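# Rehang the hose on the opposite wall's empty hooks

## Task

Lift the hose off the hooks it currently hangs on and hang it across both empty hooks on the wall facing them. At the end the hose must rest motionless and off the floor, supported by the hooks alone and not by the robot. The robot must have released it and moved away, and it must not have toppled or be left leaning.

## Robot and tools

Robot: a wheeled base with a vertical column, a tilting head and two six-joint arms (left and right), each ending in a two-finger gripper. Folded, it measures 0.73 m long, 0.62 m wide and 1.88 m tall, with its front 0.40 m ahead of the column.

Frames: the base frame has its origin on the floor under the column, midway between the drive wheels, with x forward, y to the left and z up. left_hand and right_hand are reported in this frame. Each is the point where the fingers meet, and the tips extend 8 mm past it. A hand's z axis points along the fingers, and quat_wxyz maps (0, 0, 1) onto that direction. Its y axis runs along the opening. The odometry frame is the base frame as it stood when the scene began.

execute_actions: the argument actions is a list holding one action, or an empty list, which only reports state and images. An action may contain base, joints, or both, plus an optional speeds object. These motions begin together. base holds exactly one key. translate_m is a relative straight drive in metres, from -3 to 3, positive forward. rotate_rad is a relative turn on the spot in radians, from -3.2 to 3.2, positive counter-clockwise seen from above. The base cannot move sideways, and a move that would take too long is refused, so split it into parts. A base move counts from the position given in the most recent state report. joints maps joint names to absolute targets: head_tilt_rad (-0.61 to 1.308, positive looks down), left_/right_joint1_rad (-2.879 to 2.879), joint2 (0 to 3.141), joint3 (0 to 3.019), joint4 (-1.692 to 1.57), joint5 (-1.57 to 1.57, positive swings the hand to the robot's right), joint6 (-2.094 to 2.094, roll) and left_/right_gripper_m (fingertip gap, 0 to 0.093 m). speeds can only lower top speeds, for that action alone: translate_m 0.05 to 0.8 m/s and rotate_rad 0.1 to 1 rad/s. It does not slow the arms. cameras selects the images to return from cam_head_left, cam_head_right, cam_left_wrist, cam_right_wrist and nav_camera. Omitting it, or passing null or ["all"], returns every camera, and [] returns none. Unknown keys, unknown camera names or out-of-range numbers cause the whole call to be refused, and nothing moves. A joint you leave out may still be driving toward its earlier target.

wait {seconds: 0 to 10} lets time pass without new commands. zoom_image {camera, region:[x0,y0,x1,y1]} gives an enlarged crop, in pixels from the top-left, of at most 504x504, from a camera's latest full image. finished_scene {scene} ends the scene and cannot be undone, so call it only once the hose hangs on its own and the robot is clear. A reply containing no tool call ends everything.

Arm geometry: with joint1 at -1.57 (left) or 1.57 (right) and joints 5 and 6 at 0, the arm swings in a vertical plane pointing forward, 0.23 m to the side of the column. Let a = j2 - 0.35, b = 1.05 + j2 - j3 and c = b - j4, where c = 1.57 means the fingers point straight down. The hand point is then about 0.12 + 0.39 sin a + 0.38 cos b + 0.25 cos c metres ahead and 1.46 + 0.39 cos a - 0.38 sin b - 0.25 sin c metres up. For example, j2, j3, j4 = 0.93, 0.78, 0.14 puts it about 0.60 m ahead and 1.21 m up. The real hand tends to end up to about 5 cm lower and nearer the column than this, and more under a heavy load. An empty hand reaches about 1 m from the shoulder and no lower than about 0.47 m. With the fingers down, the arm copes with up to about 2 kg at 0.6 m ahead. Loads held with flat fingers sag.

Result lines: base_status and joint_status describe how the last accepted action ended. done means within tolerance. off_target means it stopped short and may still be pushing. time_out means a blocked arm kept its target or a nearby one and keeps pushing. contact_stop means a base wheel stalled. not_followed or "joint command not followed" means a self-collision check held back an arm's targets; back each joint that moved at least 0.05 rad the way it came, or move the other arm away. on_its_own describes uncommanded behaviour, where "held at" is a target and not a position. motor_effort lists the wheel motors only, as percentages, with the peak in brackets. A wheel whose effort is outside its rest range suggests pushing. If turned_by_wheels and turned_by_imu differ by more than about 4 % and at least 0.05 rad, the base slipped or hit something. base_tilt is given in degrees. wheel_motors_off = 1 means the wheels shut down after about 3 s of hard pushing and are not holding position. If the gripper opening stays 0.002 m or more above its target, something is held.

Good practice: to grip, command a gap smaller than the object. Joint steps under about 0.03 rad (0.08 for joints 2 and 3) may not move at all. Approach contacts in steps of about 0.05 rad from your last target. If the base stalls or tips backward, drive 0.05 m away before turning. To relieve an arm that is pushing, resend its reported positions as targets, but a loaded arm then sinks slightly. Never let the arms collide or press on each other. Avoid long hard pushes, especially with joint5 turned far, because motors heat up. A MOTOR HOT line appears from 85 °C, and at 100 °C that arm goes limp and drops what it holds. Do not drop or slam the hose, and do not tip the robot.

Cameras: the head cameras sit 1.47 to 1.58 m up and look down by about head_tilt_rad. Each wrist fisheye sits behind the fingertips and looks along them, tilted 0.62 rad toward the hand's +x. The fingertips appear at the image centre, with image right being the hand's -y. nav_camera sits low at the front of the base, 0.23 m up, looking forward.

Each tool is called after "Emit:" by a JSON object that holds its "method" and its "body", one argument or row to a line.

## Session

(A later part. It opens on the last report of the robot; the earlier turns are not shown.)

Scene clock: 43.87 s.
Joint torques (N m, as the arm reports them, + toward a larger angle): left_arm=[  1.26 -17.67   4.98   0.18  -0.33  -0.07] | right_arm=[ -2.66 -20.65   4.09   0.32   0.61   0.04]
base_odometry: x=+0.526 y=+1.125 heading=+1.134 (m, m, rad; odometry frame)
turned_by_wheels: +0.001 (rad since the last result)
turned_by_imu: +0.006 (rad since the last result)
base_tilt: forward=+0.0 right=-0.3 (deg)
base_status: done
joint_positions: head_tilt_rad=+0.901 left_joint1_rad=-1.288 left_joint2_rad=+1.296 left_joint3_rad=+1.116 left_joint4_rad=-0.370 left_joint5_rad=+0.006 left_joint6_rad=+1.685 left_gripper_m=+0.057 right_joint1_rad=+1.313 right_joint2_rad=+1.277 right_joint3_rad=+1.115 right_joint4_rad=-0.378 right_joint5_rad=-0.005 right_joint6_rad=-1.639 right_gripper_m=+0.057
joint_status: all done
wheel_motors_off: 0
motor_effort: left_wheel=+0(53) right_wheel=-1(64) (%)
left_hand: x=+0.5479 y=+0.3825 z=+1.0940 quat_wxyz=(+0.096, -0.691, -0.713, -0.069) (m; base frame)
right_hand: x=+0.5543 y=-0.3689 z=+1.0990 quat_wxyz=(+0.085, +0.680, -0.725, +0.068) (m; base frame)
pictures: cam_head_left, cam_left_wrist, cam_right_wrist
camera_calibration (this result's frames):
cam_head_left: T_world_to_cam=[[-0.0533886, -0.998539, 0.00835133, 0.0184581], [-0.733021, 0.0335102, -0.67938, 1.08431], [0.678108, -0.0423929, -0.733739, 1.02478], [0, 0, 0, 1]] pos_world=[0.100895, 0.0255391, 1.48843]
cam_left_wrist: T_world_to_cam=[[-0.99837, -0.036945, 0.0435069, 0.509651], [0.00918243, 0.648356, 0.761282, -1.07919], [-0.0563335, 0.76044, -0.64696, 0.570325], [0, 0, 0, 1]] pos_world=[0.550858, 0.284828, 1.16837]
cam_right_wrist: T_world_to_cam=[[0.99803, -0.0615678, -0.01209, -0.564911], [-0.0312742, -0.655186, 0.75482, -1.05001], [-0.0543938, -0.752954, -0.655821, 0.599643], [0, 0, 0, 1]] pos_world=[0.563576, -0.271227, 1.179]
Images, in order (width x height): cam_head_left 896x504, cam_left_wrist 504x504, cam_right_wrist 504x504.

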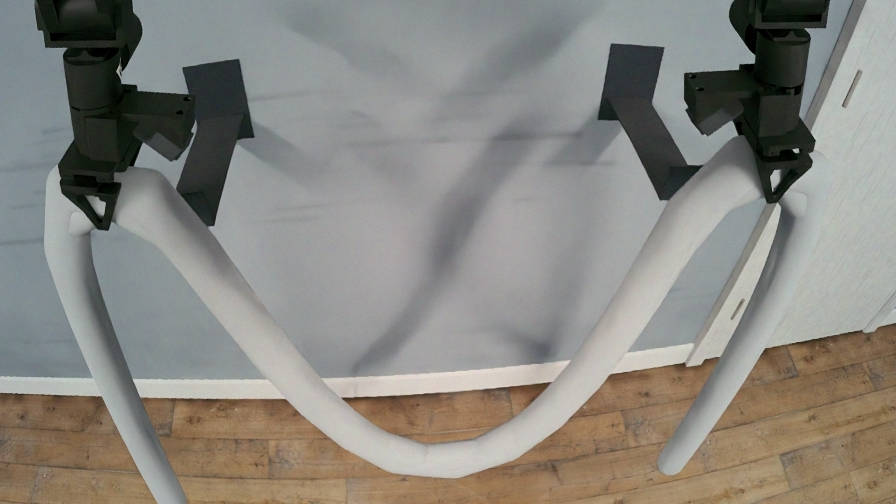

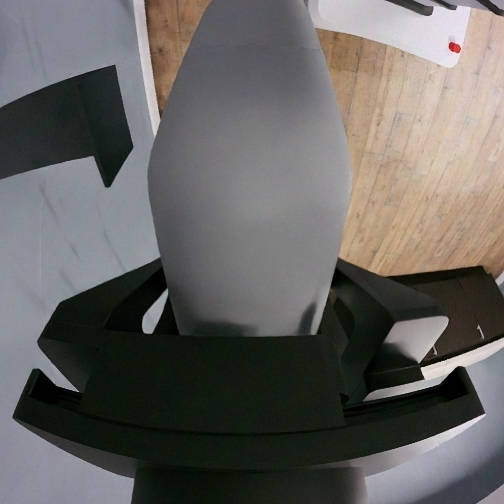

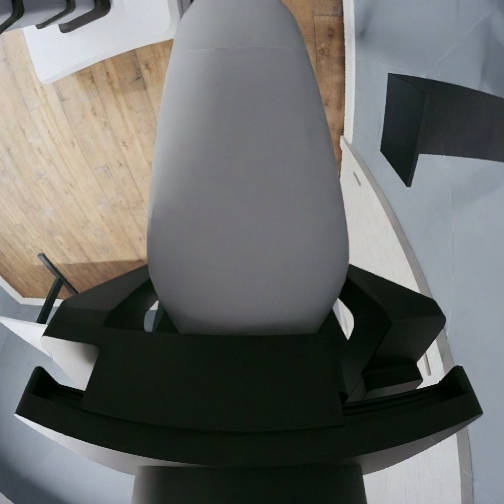

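Centred (~±0.35).

Emit:
{"method": "execute_actions", "body": {
  "actions": [
    {"base":{"translate_m":0.22},"speeds":{"translate_m":0.12},"joints":{"left_joint1_rad":-1.30}}
  ],
  "cameras": ["cam_head_left","cam_left_wrist","cam_right_wrist"]
}}

Scene clock: 47.83 s.
Joint torques (N m, as the arm reports them, + toward a larger angle): left_arm=[  0.44 -17.49   5.01   0.45  -0.32  -0.12] | right_arm=[ -2.67 -21.06   4.47   0.41   0.63   0.04]
base_odometry: x=+0.620 y=+1.324 heading=+1.135 (m, m, rad; odometry frame)
turned_by_wheels: +0.001 (rad since the last result)
turned_by_imu: +0.001 (rad since the last result)
base_tilt: forward=+0.2 right=-0.1 (deg)
base_status: done
joint_positions: head_tilt_rad=+0.902 left_joint1_rad=-1.302 left_joint2_rad=+1.297 left_joint3_rad=+1.115 left_joint4_rad=-0.375 left_joint5_rad=+0.007 left_joint6_rad=+1.693 left_gripper_m=+0.057 right_joint1_rad=+1.313 right_joint2_rad=+1.279 right_joint3_rad=+1.113 right_joint4_rad=-0.379 right_joint5_rad=-0.005 right_joint6_rad=-1.639 right_gripper_m=+0.057
joint_status: all done
wheel_motors_off: 0
motor_effort: left_wheel=+1(37) right_wheel=+0(43) (%)
left_hand: x=+0.5468 y=+0.3746 z=+1.0914 quat_wxyz=(+0.094, -0.697, -0.709, -0.062) (m; base frame)
right_hand: x=+0.5521 y=-0.3688 z=+1.0980 quat_wxyz=(+0.086, +0.680, -0.725, +0.066) (m; base frame)
pictures: cam_head_left, cam_left_wrist, cam_right_wrist
camera_calibration (this result's frames):
cam_head_left: T_world_to_cam=[[-0.0533849, -0.998539, 0.00837522, 0.0184211], [-0.733325, 0.0335102, -0.679052, 1.08382], [0.677779, -0.0423929, -0.734042, 1.02527], [0, 0, 0, 1]] pos_world=[0.100871, 0.0255391, 1.4884]
cam_left_wrist: T_world_to_cam=[[-0.998324, -0.0232407, 0.0530048, 0.492828], [0.0245904, 0.658729, 0.751978, -1.07422], [-0.0523923, 0.752021, -0.657054, 0.586658], [0, 0, 0, 1]] pos_world=[0.549154, 0.277894, 1.16713]
cam_right_wrist: T_world_to_cam=[[0.997904, -0.0625692, -0.0165434, -0.558198], [-0.028597, -0.655597, 0.754569, -1.05066], [-0.0580586, -0.752514, -0.656012, 0.601333], [0, 0, 0, 1]] pos_world=[0.561894, -0.271223, 1.17804]
Images, in order (width x height): cam_head_left 896x504, cam_left_wrist 504x504, cam_right_wrist 504x504.

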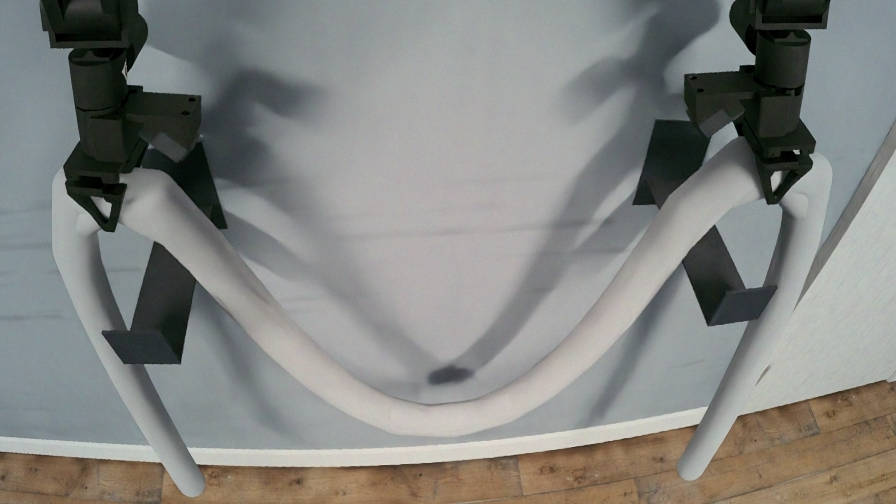

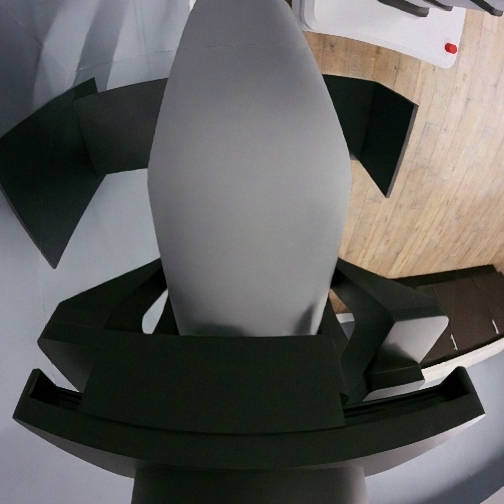

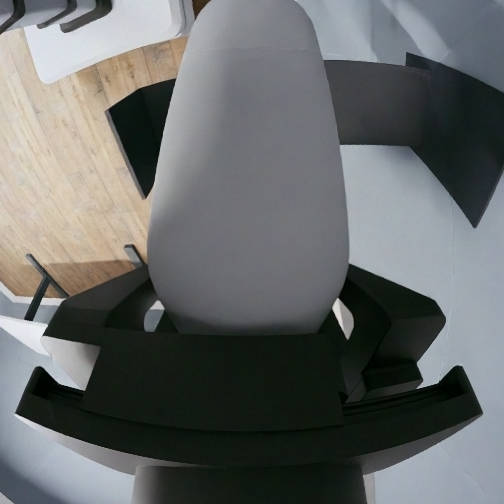

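Emit:
{"method": "execute_actions", "body": {
  "actions": [
    {"joints":{"left_joint1_rad":-1.39,"left_joint2_rad":1.48,"left_joint3_rad":1.24,"left_joint4_rad":-0.25,"right_joint1_rad":1.40,"right_joint2_rad":1.48,"right_joint3_rad":1.25,"right_joint4_rad":-0.25}}
  ],
  "cameras": []
}}

Emit:
{"method": "execute_actions", "body": {
  "actions": [
    {"joints":{"left_joint2_rad":1.585,"left_joint4_rad":-0.17,"right_joint2_rad":1.59,"right_joint4_rad":-0.17}}
  ],
  "cameras": ["cam_head_left"]
}}

Scene clock: 51.17 s.
Joint torques (N m, as the arm reports them, + toward a larger angle): left_arm=[  0.08 -18.6    2.98   0.88   0.13  -0.13] | right_arm=[ -1.91 -23.79   3.33   0.24   0.06   0.05]
base_odometry: x=+0.620 y=+1.324 heading=+1.135 (m, m, rad; odometry frame)
turned_by_wheels: +0.000 (rad since the last result)
turned_by_imu: +0.000 (rad since the last result)
base_tilt: forward=+0.1 right=-0.3 (deg)
base_status: not commanded
joint_positions: head_tilt_rad=+0.902 left_joint1_rad=-1.395 left_joint2_rad=+1.511 left_joint3_rad=+1.238 left_joint4_rad=-0.254 left_joint5_rad=-0.003 left_joint6_rad=+1.692 left_gripper_m=+0.057 right_joint1_rad=+1.410 right_joint2_rad=+1.525 right_joint3_rad=+1.243 right_joint4_rad=-0.246 right_joint5_rad=+0.007 right_joint6_rad=-1.639 right_gripper_m=+0.057
joint_status: all done
wheel_motors_off: 0
motor_effort: left_wheel=+0(1) right_wheel=-2(5) (%)
left_hand: x=+0.5660 y=+0.3383 z=+1.0008 quat_wxyz=(+0.059, -0.717, -0.693, -0.050) (m; base frame)
right_hand: x=+0.5651 y=-0.3313 z=+0.9938 quat_wxyz=(+0.055, +0.701, -0.710, +0.048) (m; base frame)
pictures: none
No camera images: the call's "cameras" was empty. Leave "cameras" out to get every camera's image.

Scene clock: 51.97 s.
Joint torques (N m, as the arm reports them, + toward a larger angle): left_arm=[ -0.04 -15.14   2.37   0.98   0.4   -0.14] | right_arm=[ -2.1  -17.53   2.93   0.67   0.13   0.04]
base_odometry: x=+0.620 y=+1.324 heading=+1.135 (m, m, rad; odometry frame)
turned_by_wheels: +0.000 (rad since the last result)
turned_by_imu: +0.000 (rad since the last result)
base_tilt: forward=+0.2 right=-0.4 (deg)
base_status: not commanded
joint_positions: head_tilt_rad=+0.902 left_joint1_rad=-1.387 left_joint2_rad=+1.570 left_joint3_rad=+1.239 left_joint4_rad=-0.175 left_joint5_rad=-0.011 left_joint6_rad=+1.692 left_gripper_m=+0.057 right_joint1_rad=+1.407 right_joint2_rad=+1.565 right_joint3_rad=+1.243 right_joint4_rad=-0.173 right_joint5_rad=+0.006 right_joint6_rad=-1.639 right_gripper_m=+0.057
joint_status: all done
wheel_motors_off: 0
motor_effort: left_wheel=+1(0) right_wheel=-3(4) (%)
left_hand: x=+0.5573 y=+0.3482 z=+0.9763 quat_wxyz=(+0.058, -0.715, -0.694, -0.063) (m; base frame)
right_hand: x=+0.5638 y=-0.3349 z=+0.9767 quat_wxyz=(+0.045, +0.701, -0.709, +0.061) (m; base frame)
pictures: cam_head_left
camera_calibration (this result's frames):
cam_head_left: T_world_to_cam=[[-0.0533849, -0.998539, 0.00837522, 0.0184211], [-0.733325, 0.0335102, -0.679052, 1.08382], [0.677779, -0.0423929, -0.734042, 1.02527], [0, 0, 0, 1]] pos_world=[0.100871, 0.0255391, 1.4884]
Images, in order (width x height): cam_head_left 896x504.

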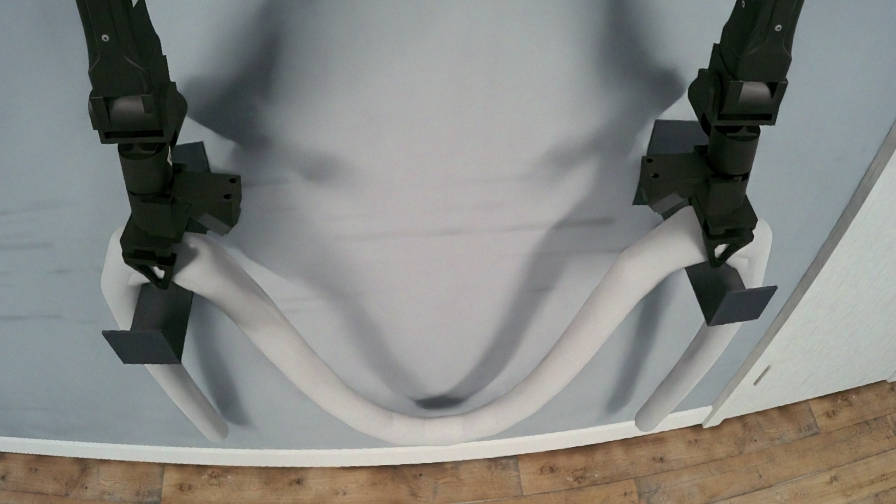

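Emit:
{"method": "execute_actions", "body": {
  "actions": [
    {"joints":{"left_gripper_m":0.093,"right_gripper_m":0.093}}
  ],
  "cameras": []
}}

Emit:
{"method": "execute_actions", "body": {
  "actions": [
    {"joints":{"left_joint2_rad":1.26,"left_joint3_rad":1.11,"left_joint4_rad":-0.38,"right_joint2_rad":1.26,"right_joint3_rad":1.12,"right_joint4_rad":-0.38}}
  ],
  "cameras": ["cam_head_left"]
}}

Emit:
{"method": "execute_actions", "body": {
  "actions": [
    {"base":{"translate_m":-0.7},"joints":{"head_tilt_rad":0.7}}
  ],
  "cameras": ["cam_head_left"]
}}

Emit:
{"method": "wait", "body": {
  "seconds": 10
}}

Emit:
{"method": "wait", "body": {
  "seconds": 10
}}

Scene clock: 54.83 s.
Joint torques (N m, as the arm reports them, + toward a larger angle): left_arm=[ -0.24 -15.54   2.26   0.97   0.15  -0.13] | right_arm=[ -1.77 -17.84   2.89   0.62   0.13   0.04]
base_odometry: x=+0.620 y=+1.324 heading=+1.135 (m, m, rad; odometry frame)
turned_by_wheels: +0.000 (rad since the last result)
turned_by_imu: +0.000 (rad since the last result)
base_tilt: forward=-0.1 right=-0.2 (deg)
base_status: not commanded
joint_positions: head_tilt_rad=+0.902 left_joint1_rad=-1.387 left_joint2_rad=+1.571 left_joint3_rad=+1.240 left_joint4_rad=-0.175 left_joint5_rad=-0.004 left_joint6_rad=+1.692 left_gripper_m=+0.093 right_joint1_rad=+1.407 right_joint2_rad=+1.571 right_joint3_rad=+1.243 right_joint4_rad=-0.173 right_joint5_rad=+0.006 right_joint6_rad=-1.639 right_gripper_m=+0.093
joint_status: all done
wheel_motors_off: 0
motor_effort: left_wheel=+2(1) right_wheel=-2(2) (%)
left_hand: x=+0.5573 y=+0.3472 z=+0.9757 quat_wxyz=(+0.056, -0.715, -0.694, -0.061) (m; base frame)
right_hand: x=+0.5610 y=-0.3350 z=+0.9741 quat_wxyz=(+0.047, +0.701, -0.709, +0.059) (m; base frame)
pictures: none
No camera images: the call's "cameras" was empty. Leave "cameras" out to get every camera's image.

Scene clock: 56.10 s.
Joint torques (N m, as the arm reports them, + toward a larger angle): left_arm=[ -1.06 -14.82   4.2    0.25   0.12  -0.11] | right_arm=[ -1.17 -17.61   4.38   0.36   0.13   0.05]
base_odometry: x=+0.620 y=+1.324 heading=+1.135 (m, m, rad; odometry frame)
turned_by_wheels: +0.000 (rad since the last result)
turned_by_imu: +0.000 (rad since the last result)
base_tilt: forward=+0.0 right=-0.2 (deg)
base_status: not commanded
joint_positions: head_tilt_rad=+0.902 left_joint1_rad=-1.387 left_joint2_rad=+1.247 left_joint3_rad=+1.112 left_joint4_rad=-0.369 left_joint5_rad=-0.003 left_joint6_rad=+1.692 left_gripper_m=+0.093 right_joint1_rad=+1.407 right_joint2_rad=+1.247 right_joint3_rad=+1.118 right_joint4_rad=-0.378 right_joint5_rad=+0.006 right_joint6_rad=-1.639 right_gripper_m=+0.093
joint_status: all done
wheel_motors_off: 0
motor_effort: left_wheel=+1(2) right_wheel=-2(6) (%)
left_hand: x=+0.5701 y=+0.3276 z=+1.1039 quat_wxyz=(+0.055, -0.716, -0.694, -0.061) (m; base frame)
right_hand: x=+0.5725 y=-0.3177 z=+1.1034 quat_wxyz=(+0.049, +0.701, -0.710, +0.057) (m; base frame)
pictures: cam_head_left
camera_calibration (this result's frames):
cam_head_left: T_world_to_cam=[[-0.0533849, -0.998539, 0.00837522, 0.0184211], [-0.733325, 0.0335102, -0.679052, 1.08382], [0.677779, -0.0423929, -0.734042, 1.02527], [0, 0, 0, 1]] pos_world=[0.100871, 0.0255391, 1.4884]
Images, in order (width x height): cam_head_left 896x504.

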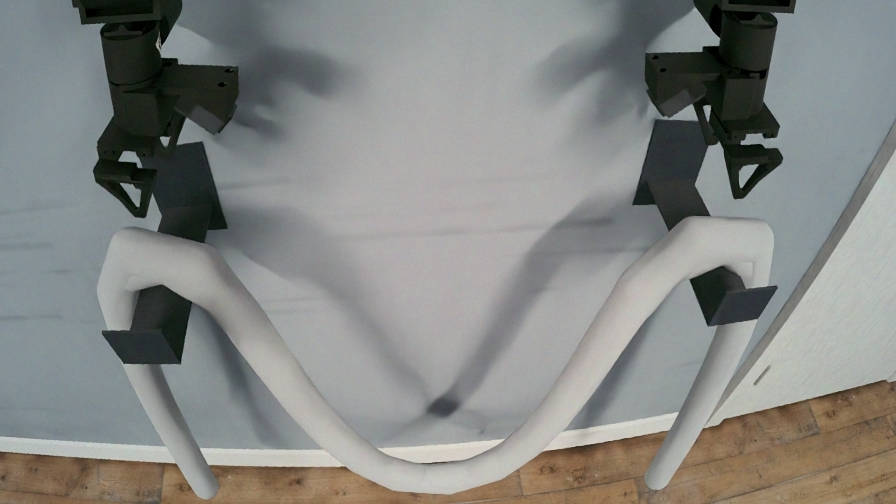

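Scene clock: 59.00 s.
Joint torques (N m, as the arm reports them, + toward a larger angle): left_arm=[ -0.84 -15.2    4.4    0.19   0.12  -0.12] | right_arm=[ -0.97 -18.08   4.16   0.33   0.14   0.04]
base_odometry: x=+0.324 y=+0.690 heading=+1.136 (m, m, rad; odometry frame)
turned_by_wheels: +0.001 (rad since the last result)
turned_by_imu: -0.002 (rad since the last result)
base_tilt: forward=+0.0 right=-0.3 (deg)
base_status: done
joint_positions: head_tilt_rad=+0.716 left_joint1_rad=-1.387 left_joint2_rad=+1.249 left_joint3_rad=+1.106 left_joint4_rad=-0.369 left_joint5_rad=-0.003 left_joint6_rad=+1.692 left_gripper_m=+0.093 right_joint1_rad=+1.406 right_joint2_rad=+1.249 right_joint3_rad=+1.118 right_joint4_rad=-0.379 right_joint5_rad=+0.006 right_joint6_rad=-1.639 right_gripper_m=+0.093
joint_status: all done
wheel_motors_off: 0
motor_effort: left_wheel=+2(52) right_wheel=-1(58) (%)
left_hand: x=+0.5656 y=+0.3275 z=+1.1020 quat_wxyz=(+0.058, -0.715, -0.694, -0.058) (m; base frame)
right_hand: x=+0.5715 y=-0.3182 z=+1.1026 quat_wxyz=(+0.050, +0.700, -0.710, +0.056) (m; base frame)
pictures: cam_head_left
camera_calibration (this result's frames):
cam_head_left: T_world_to_cam=[[-0.0540134, -0.998539, -0.00162527, 0.0338533], [-0.595343, 0.0335102, -0.802772, 1.26745], [0.801654, -0.0423929, -0.596283, 0.806923], [0, 0, 0, 1]] pos_world=[0.109523, 0.0255391, 1.49868]
Images, in order (width x height): cam_head_left 896x504.

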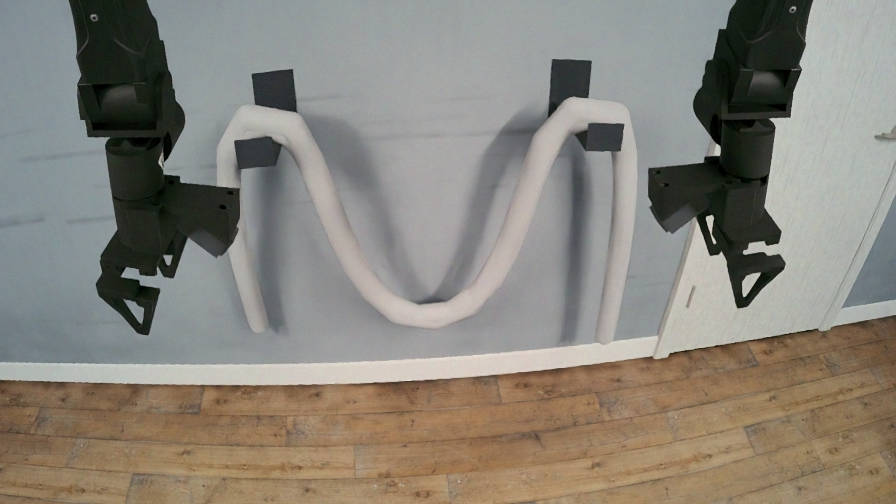

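Scene clock: 69.00 s.
Joint torques (N m, as the arm reports them, + toward a larger angle): left_arm=[ -0.96 -14.84   4.51   0.27   0.1   -0.13] | right_arm=[ -1.19 -17.95   4.21   0.47   0.16   0.04]
base_odometry: x=+0.324 y=+0.690 heading=+1.136 (m, m, rad; odometry frame)
turned_by_wheels: +0.000 (rad since the last result)
turned_by_imu: +0.000 (rad since the last result)
base_tilt: forward=+0.0 right=-0.3 (deg)
base_status: done
joint_positions: head_tilt_rad=+0.716 left_joint1_rad=-1.387 left_joint2_rad=+1.249 left_joint3_rad=+1.106 left_joint4_rad=-0.369 left_joint5_rad=-0.003 left_joint6_rad=+1.692 left_gripper_m=+0.093 right_joint1_rad=+1.406 right_joint2_rad=+1.249 right_joint3_rad=+1.118 right_joint4_rad=-0.379 right_joint5_rad=+0.006 right_joint6_rad=-1.639 right_gripper_m=+0.093
joint_status: all done
wheel_motors_off: 0
motor_effort: left_wheel=+0(52) right_wheel=-1(58) (%)
left_hand: x=+0.5656 y=+0.3275 z=+1.1020 quat_wxyz=(+0.058, -0.715, -0.694, -0.058) (m; base frame)
right_hand: x=+0.5715 y=-0.3182 z=+1.1026 quat_wxyz=(+0.050, +0.700, -0.710, +0.056) (m; base frame)
wait: 10.00 s; at rest by 0.27 s
pictures: cam_head_left, cam_head_right, cam_left_wrist, cam_right_wrist, nav_camera
camera_calibration (this result's frames):
cam_head_left: T_world_to_cam=[[-0.0540134, -0.998539, -0.00162527, 0.0338533], [-0.595343, 0.0335102, -0.802772, 1.26745], [0.801654, -0.0423929, -0.596283, 0.806924], [0, 0, 0, 1]] pos_world=[0.109523, 0.0255391, 1.49868]
cam_head_right: T_world_to_cam=[[-0.0632446, -0.997861, 0.0165445, -0.0590795], [-0.604759, 0.0251319, -0.796012, 1.25807], [0.793893, -0.0603489, -0.605055, 0.82182], [0, 0, 0, 1]] pos_world=[0.104657, -0.0409749, 1.49966]
cam_left_wrist: T_world_to_cam=[[-0.999518, 0.0292245, 0.0104521, 0.540396], [0.0279289, 0.699984, 0.713612, -1.0247], [0.0135386, 0.71356, -0.700463, 0.653168], [0, 0, 0, 1]] pos_world=[0.559911, 0.235403, 1.18311]
cam_right_wrist: T_world_to_cam=[[0.999859, -0.00953026, 0.0138612, -0.591997], [-0.0165464, -0.705594, 0.708423, -0.992266], [0.00302892, -0.708552, -0.705652, 0.677354], [0, 0, 0, 1]] pos_world=[0.573443, -0.225838, 1.18913]
Images, in order (width x height): cam_head_left 896x504, cam_head_right 896x504, cam_left_wrist 504x504, cam_right_wrist 504x504, nav_camera 896x504.

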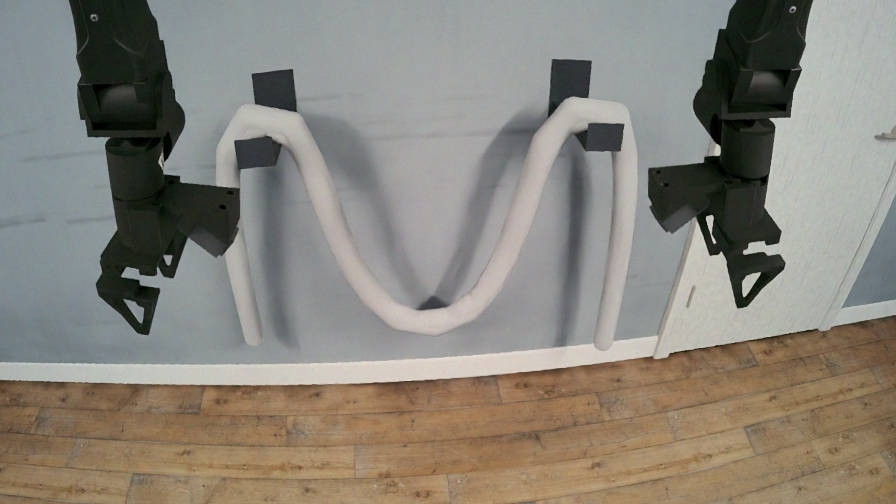

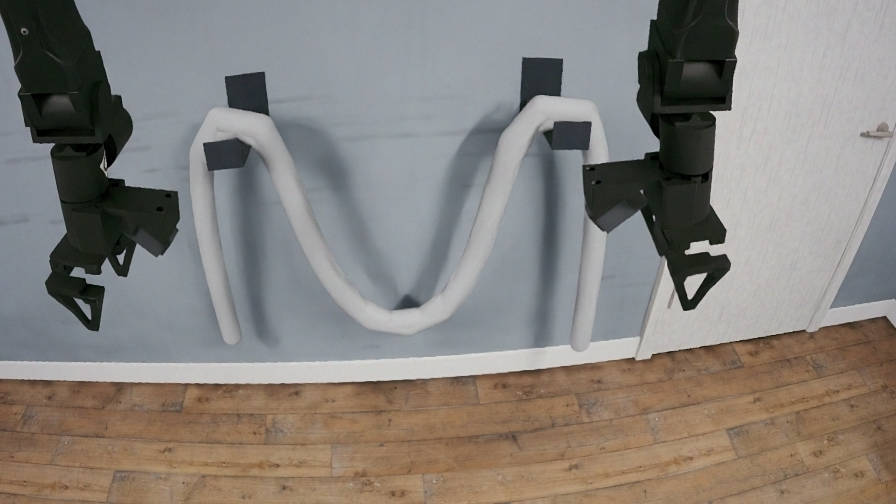

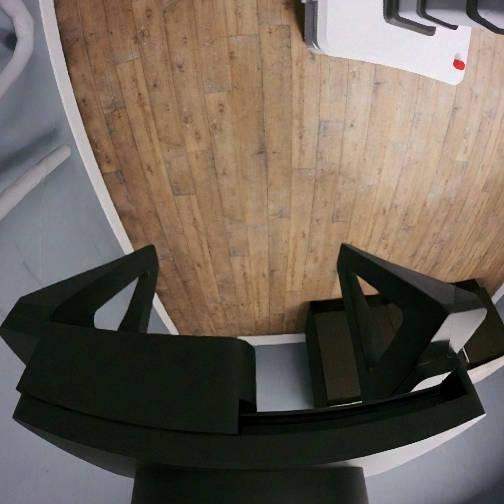

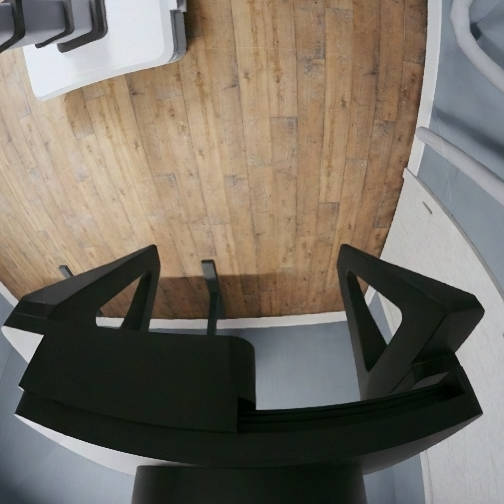

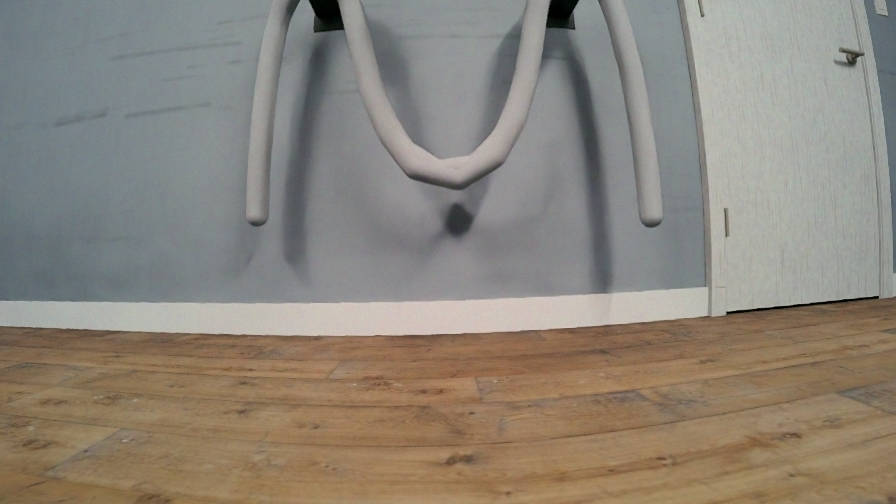

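Scene clock: 79.00 s.
Joint torques (N m, as the arm reports them, + toward a larger angle): left_arm=[ -0.76 -14.67   4.47   0.24   0.12  -0.13] | right_arm=[ -1.04 -17.9    4.19   0.4    0.14   0.05]
base_odometry: x=+0.324 y=+0.690 heading=+1.136 (m, m, rad; odometry frame)
turned_by_wheels: +0.000 (rad since the last result)
turned_by_imu: +0.000 (rad since the last result)
base_tilt: forward=+0.1 right=-0.2 (deg)
base_status: done
joint_positions: head_tilt_rad=+0.716 left_joint1_rad=-1.387 left_joint2_rad=+1.249 left_joint3_rad=+1.106 left_joint4_rad=-0.369 left_joint5_rad=-0.003 left_joint6_rad=+1.692 left_gripper_m=+0.093 right_joint1_rad=+1.406 right_joint2_rad=+1.249 right_joint3_rad=+1.118 right_joint4_rad=-0.379 right_joint5_rad=+0.006 right_joint6_rad=-1.639 right_gripper_m=+0.093
joint_status: all done
wheel_motors_off: 0
motor_effort: left_wheel=+1(52) right_wheel=-2(58) (%)
left_hand: x=+0.5656 y=+0.3275 z=+1.1020 quat_wxyz=(+0.058, -0.715, -0.694, -0.058) (m; base frame)
right_hand: x=+0.5715 y=-0.3182 z=+1.1026 quat_wxyz=(+0.050, +0.700, -0.710, +0.056) (m; base frame)
wait: 10.00 s; at rest by 0.27 s
pictures: cam_head_left, cam_head_right, cam_left_wrist, cam_right_wrist, nav_camera
camera_calibration (this result's frames):
cam_head_left: T_world_to_cam=[[-0.0540134, -0.998539, -0.00162527, 0.0338533], [-0.595343, 0.0335102, -0.802772, 1.26745], [0.801654, -0.0423929, -0.596283, 0.806923], [0, 0, 0, 1]] pos_world=[0.109523, 0.0255391, 1.49868]
cam_head_right: T_world_to_cam=[[-0.0632446, -0.997861, 0.0165445, -0.0590795], [-0.604759, 0.0251319, -0.796012, 1.25807], [0.793893, -0.0603489, -0.605055, 0.821819], [0, 0, 0, 1]] pos_world=[0.104657, -0.0409749, 1.49966]
cam_left_wrist: T_world_to_cam=[[-0.999518, 0.0292245, 0.0104521, 0.540396], [0.0279289, 0.699984, 0.713612, -1.0247], [0.0135386, 0.71356, -0.700463, 0.653168], [0, 0, 0, 1]] pos_world=[0.559911, 0.235403, 1.18311]
cam_right_wrist: T_world_to_cam=[[0.999859, -0.00953026, 0.0138612, -0.591997], [-0.0165464, -0.705594, 0.708423, -0.992266], [0.00302892, -0.708552, -0.705652, 0.677354], [0, 0, 0, 1]] pos_world=[0.573443, -0.225838, 1.18913]
Images, in order (width x height): cam_head_left 896x504, cam_head_right 896x504, cam_left_wrist 504x504, cam_right_wrist 504x504, nav_camera 896x504.

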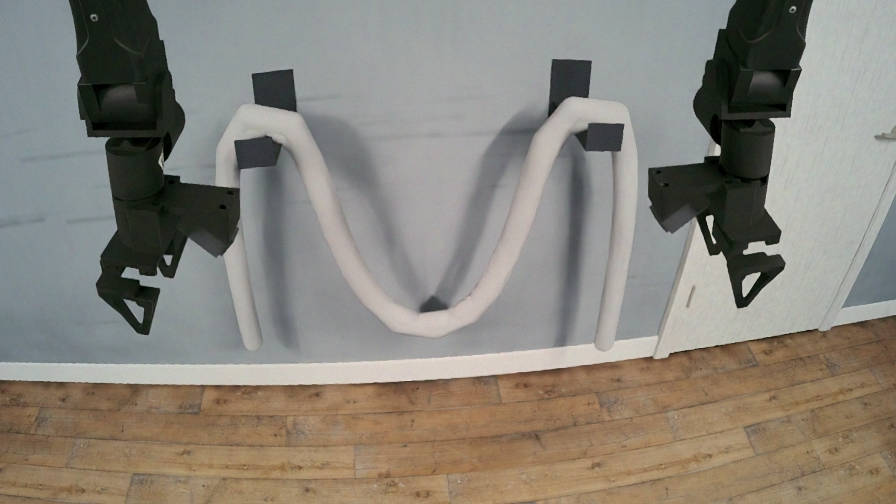

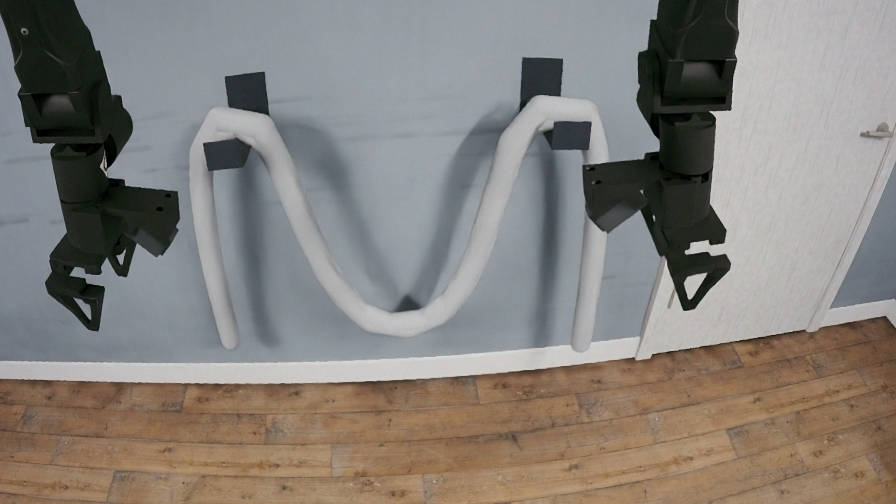

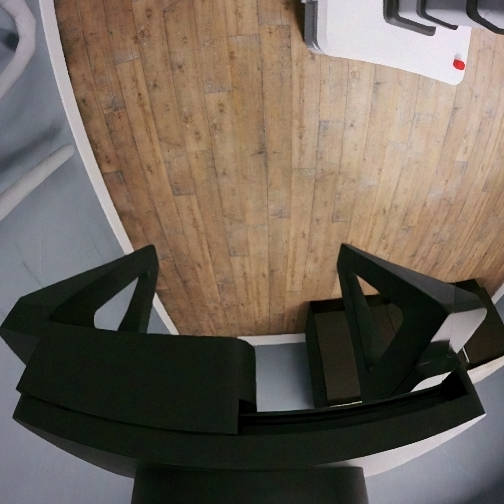

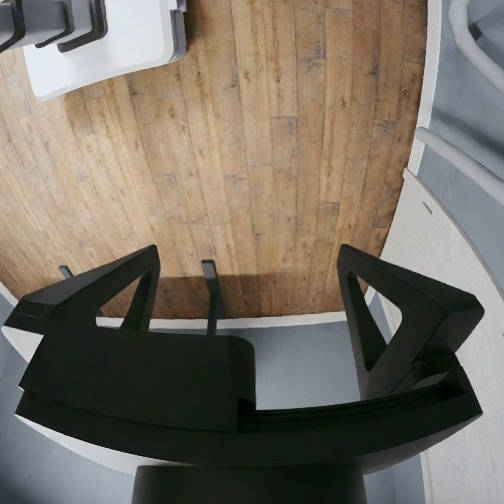

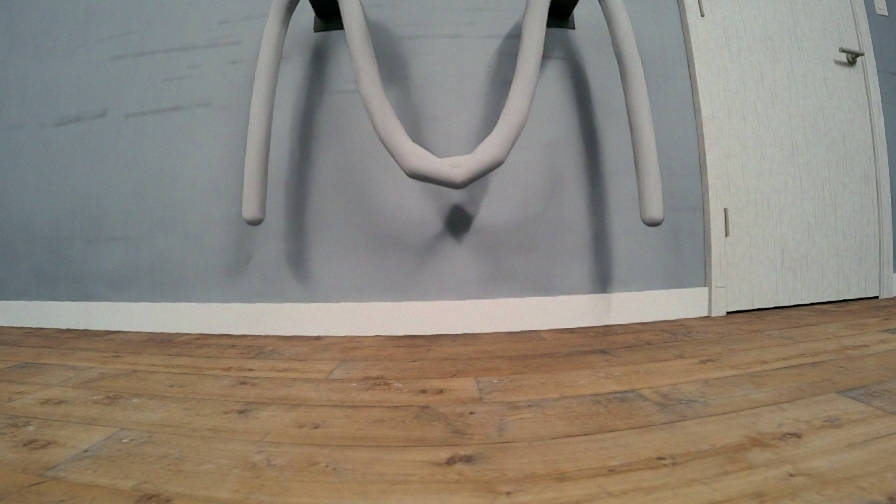

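Emit:
{"method": "finished_scene", "body": {
  "scene": 2
}}

The scene is finished: the task was done.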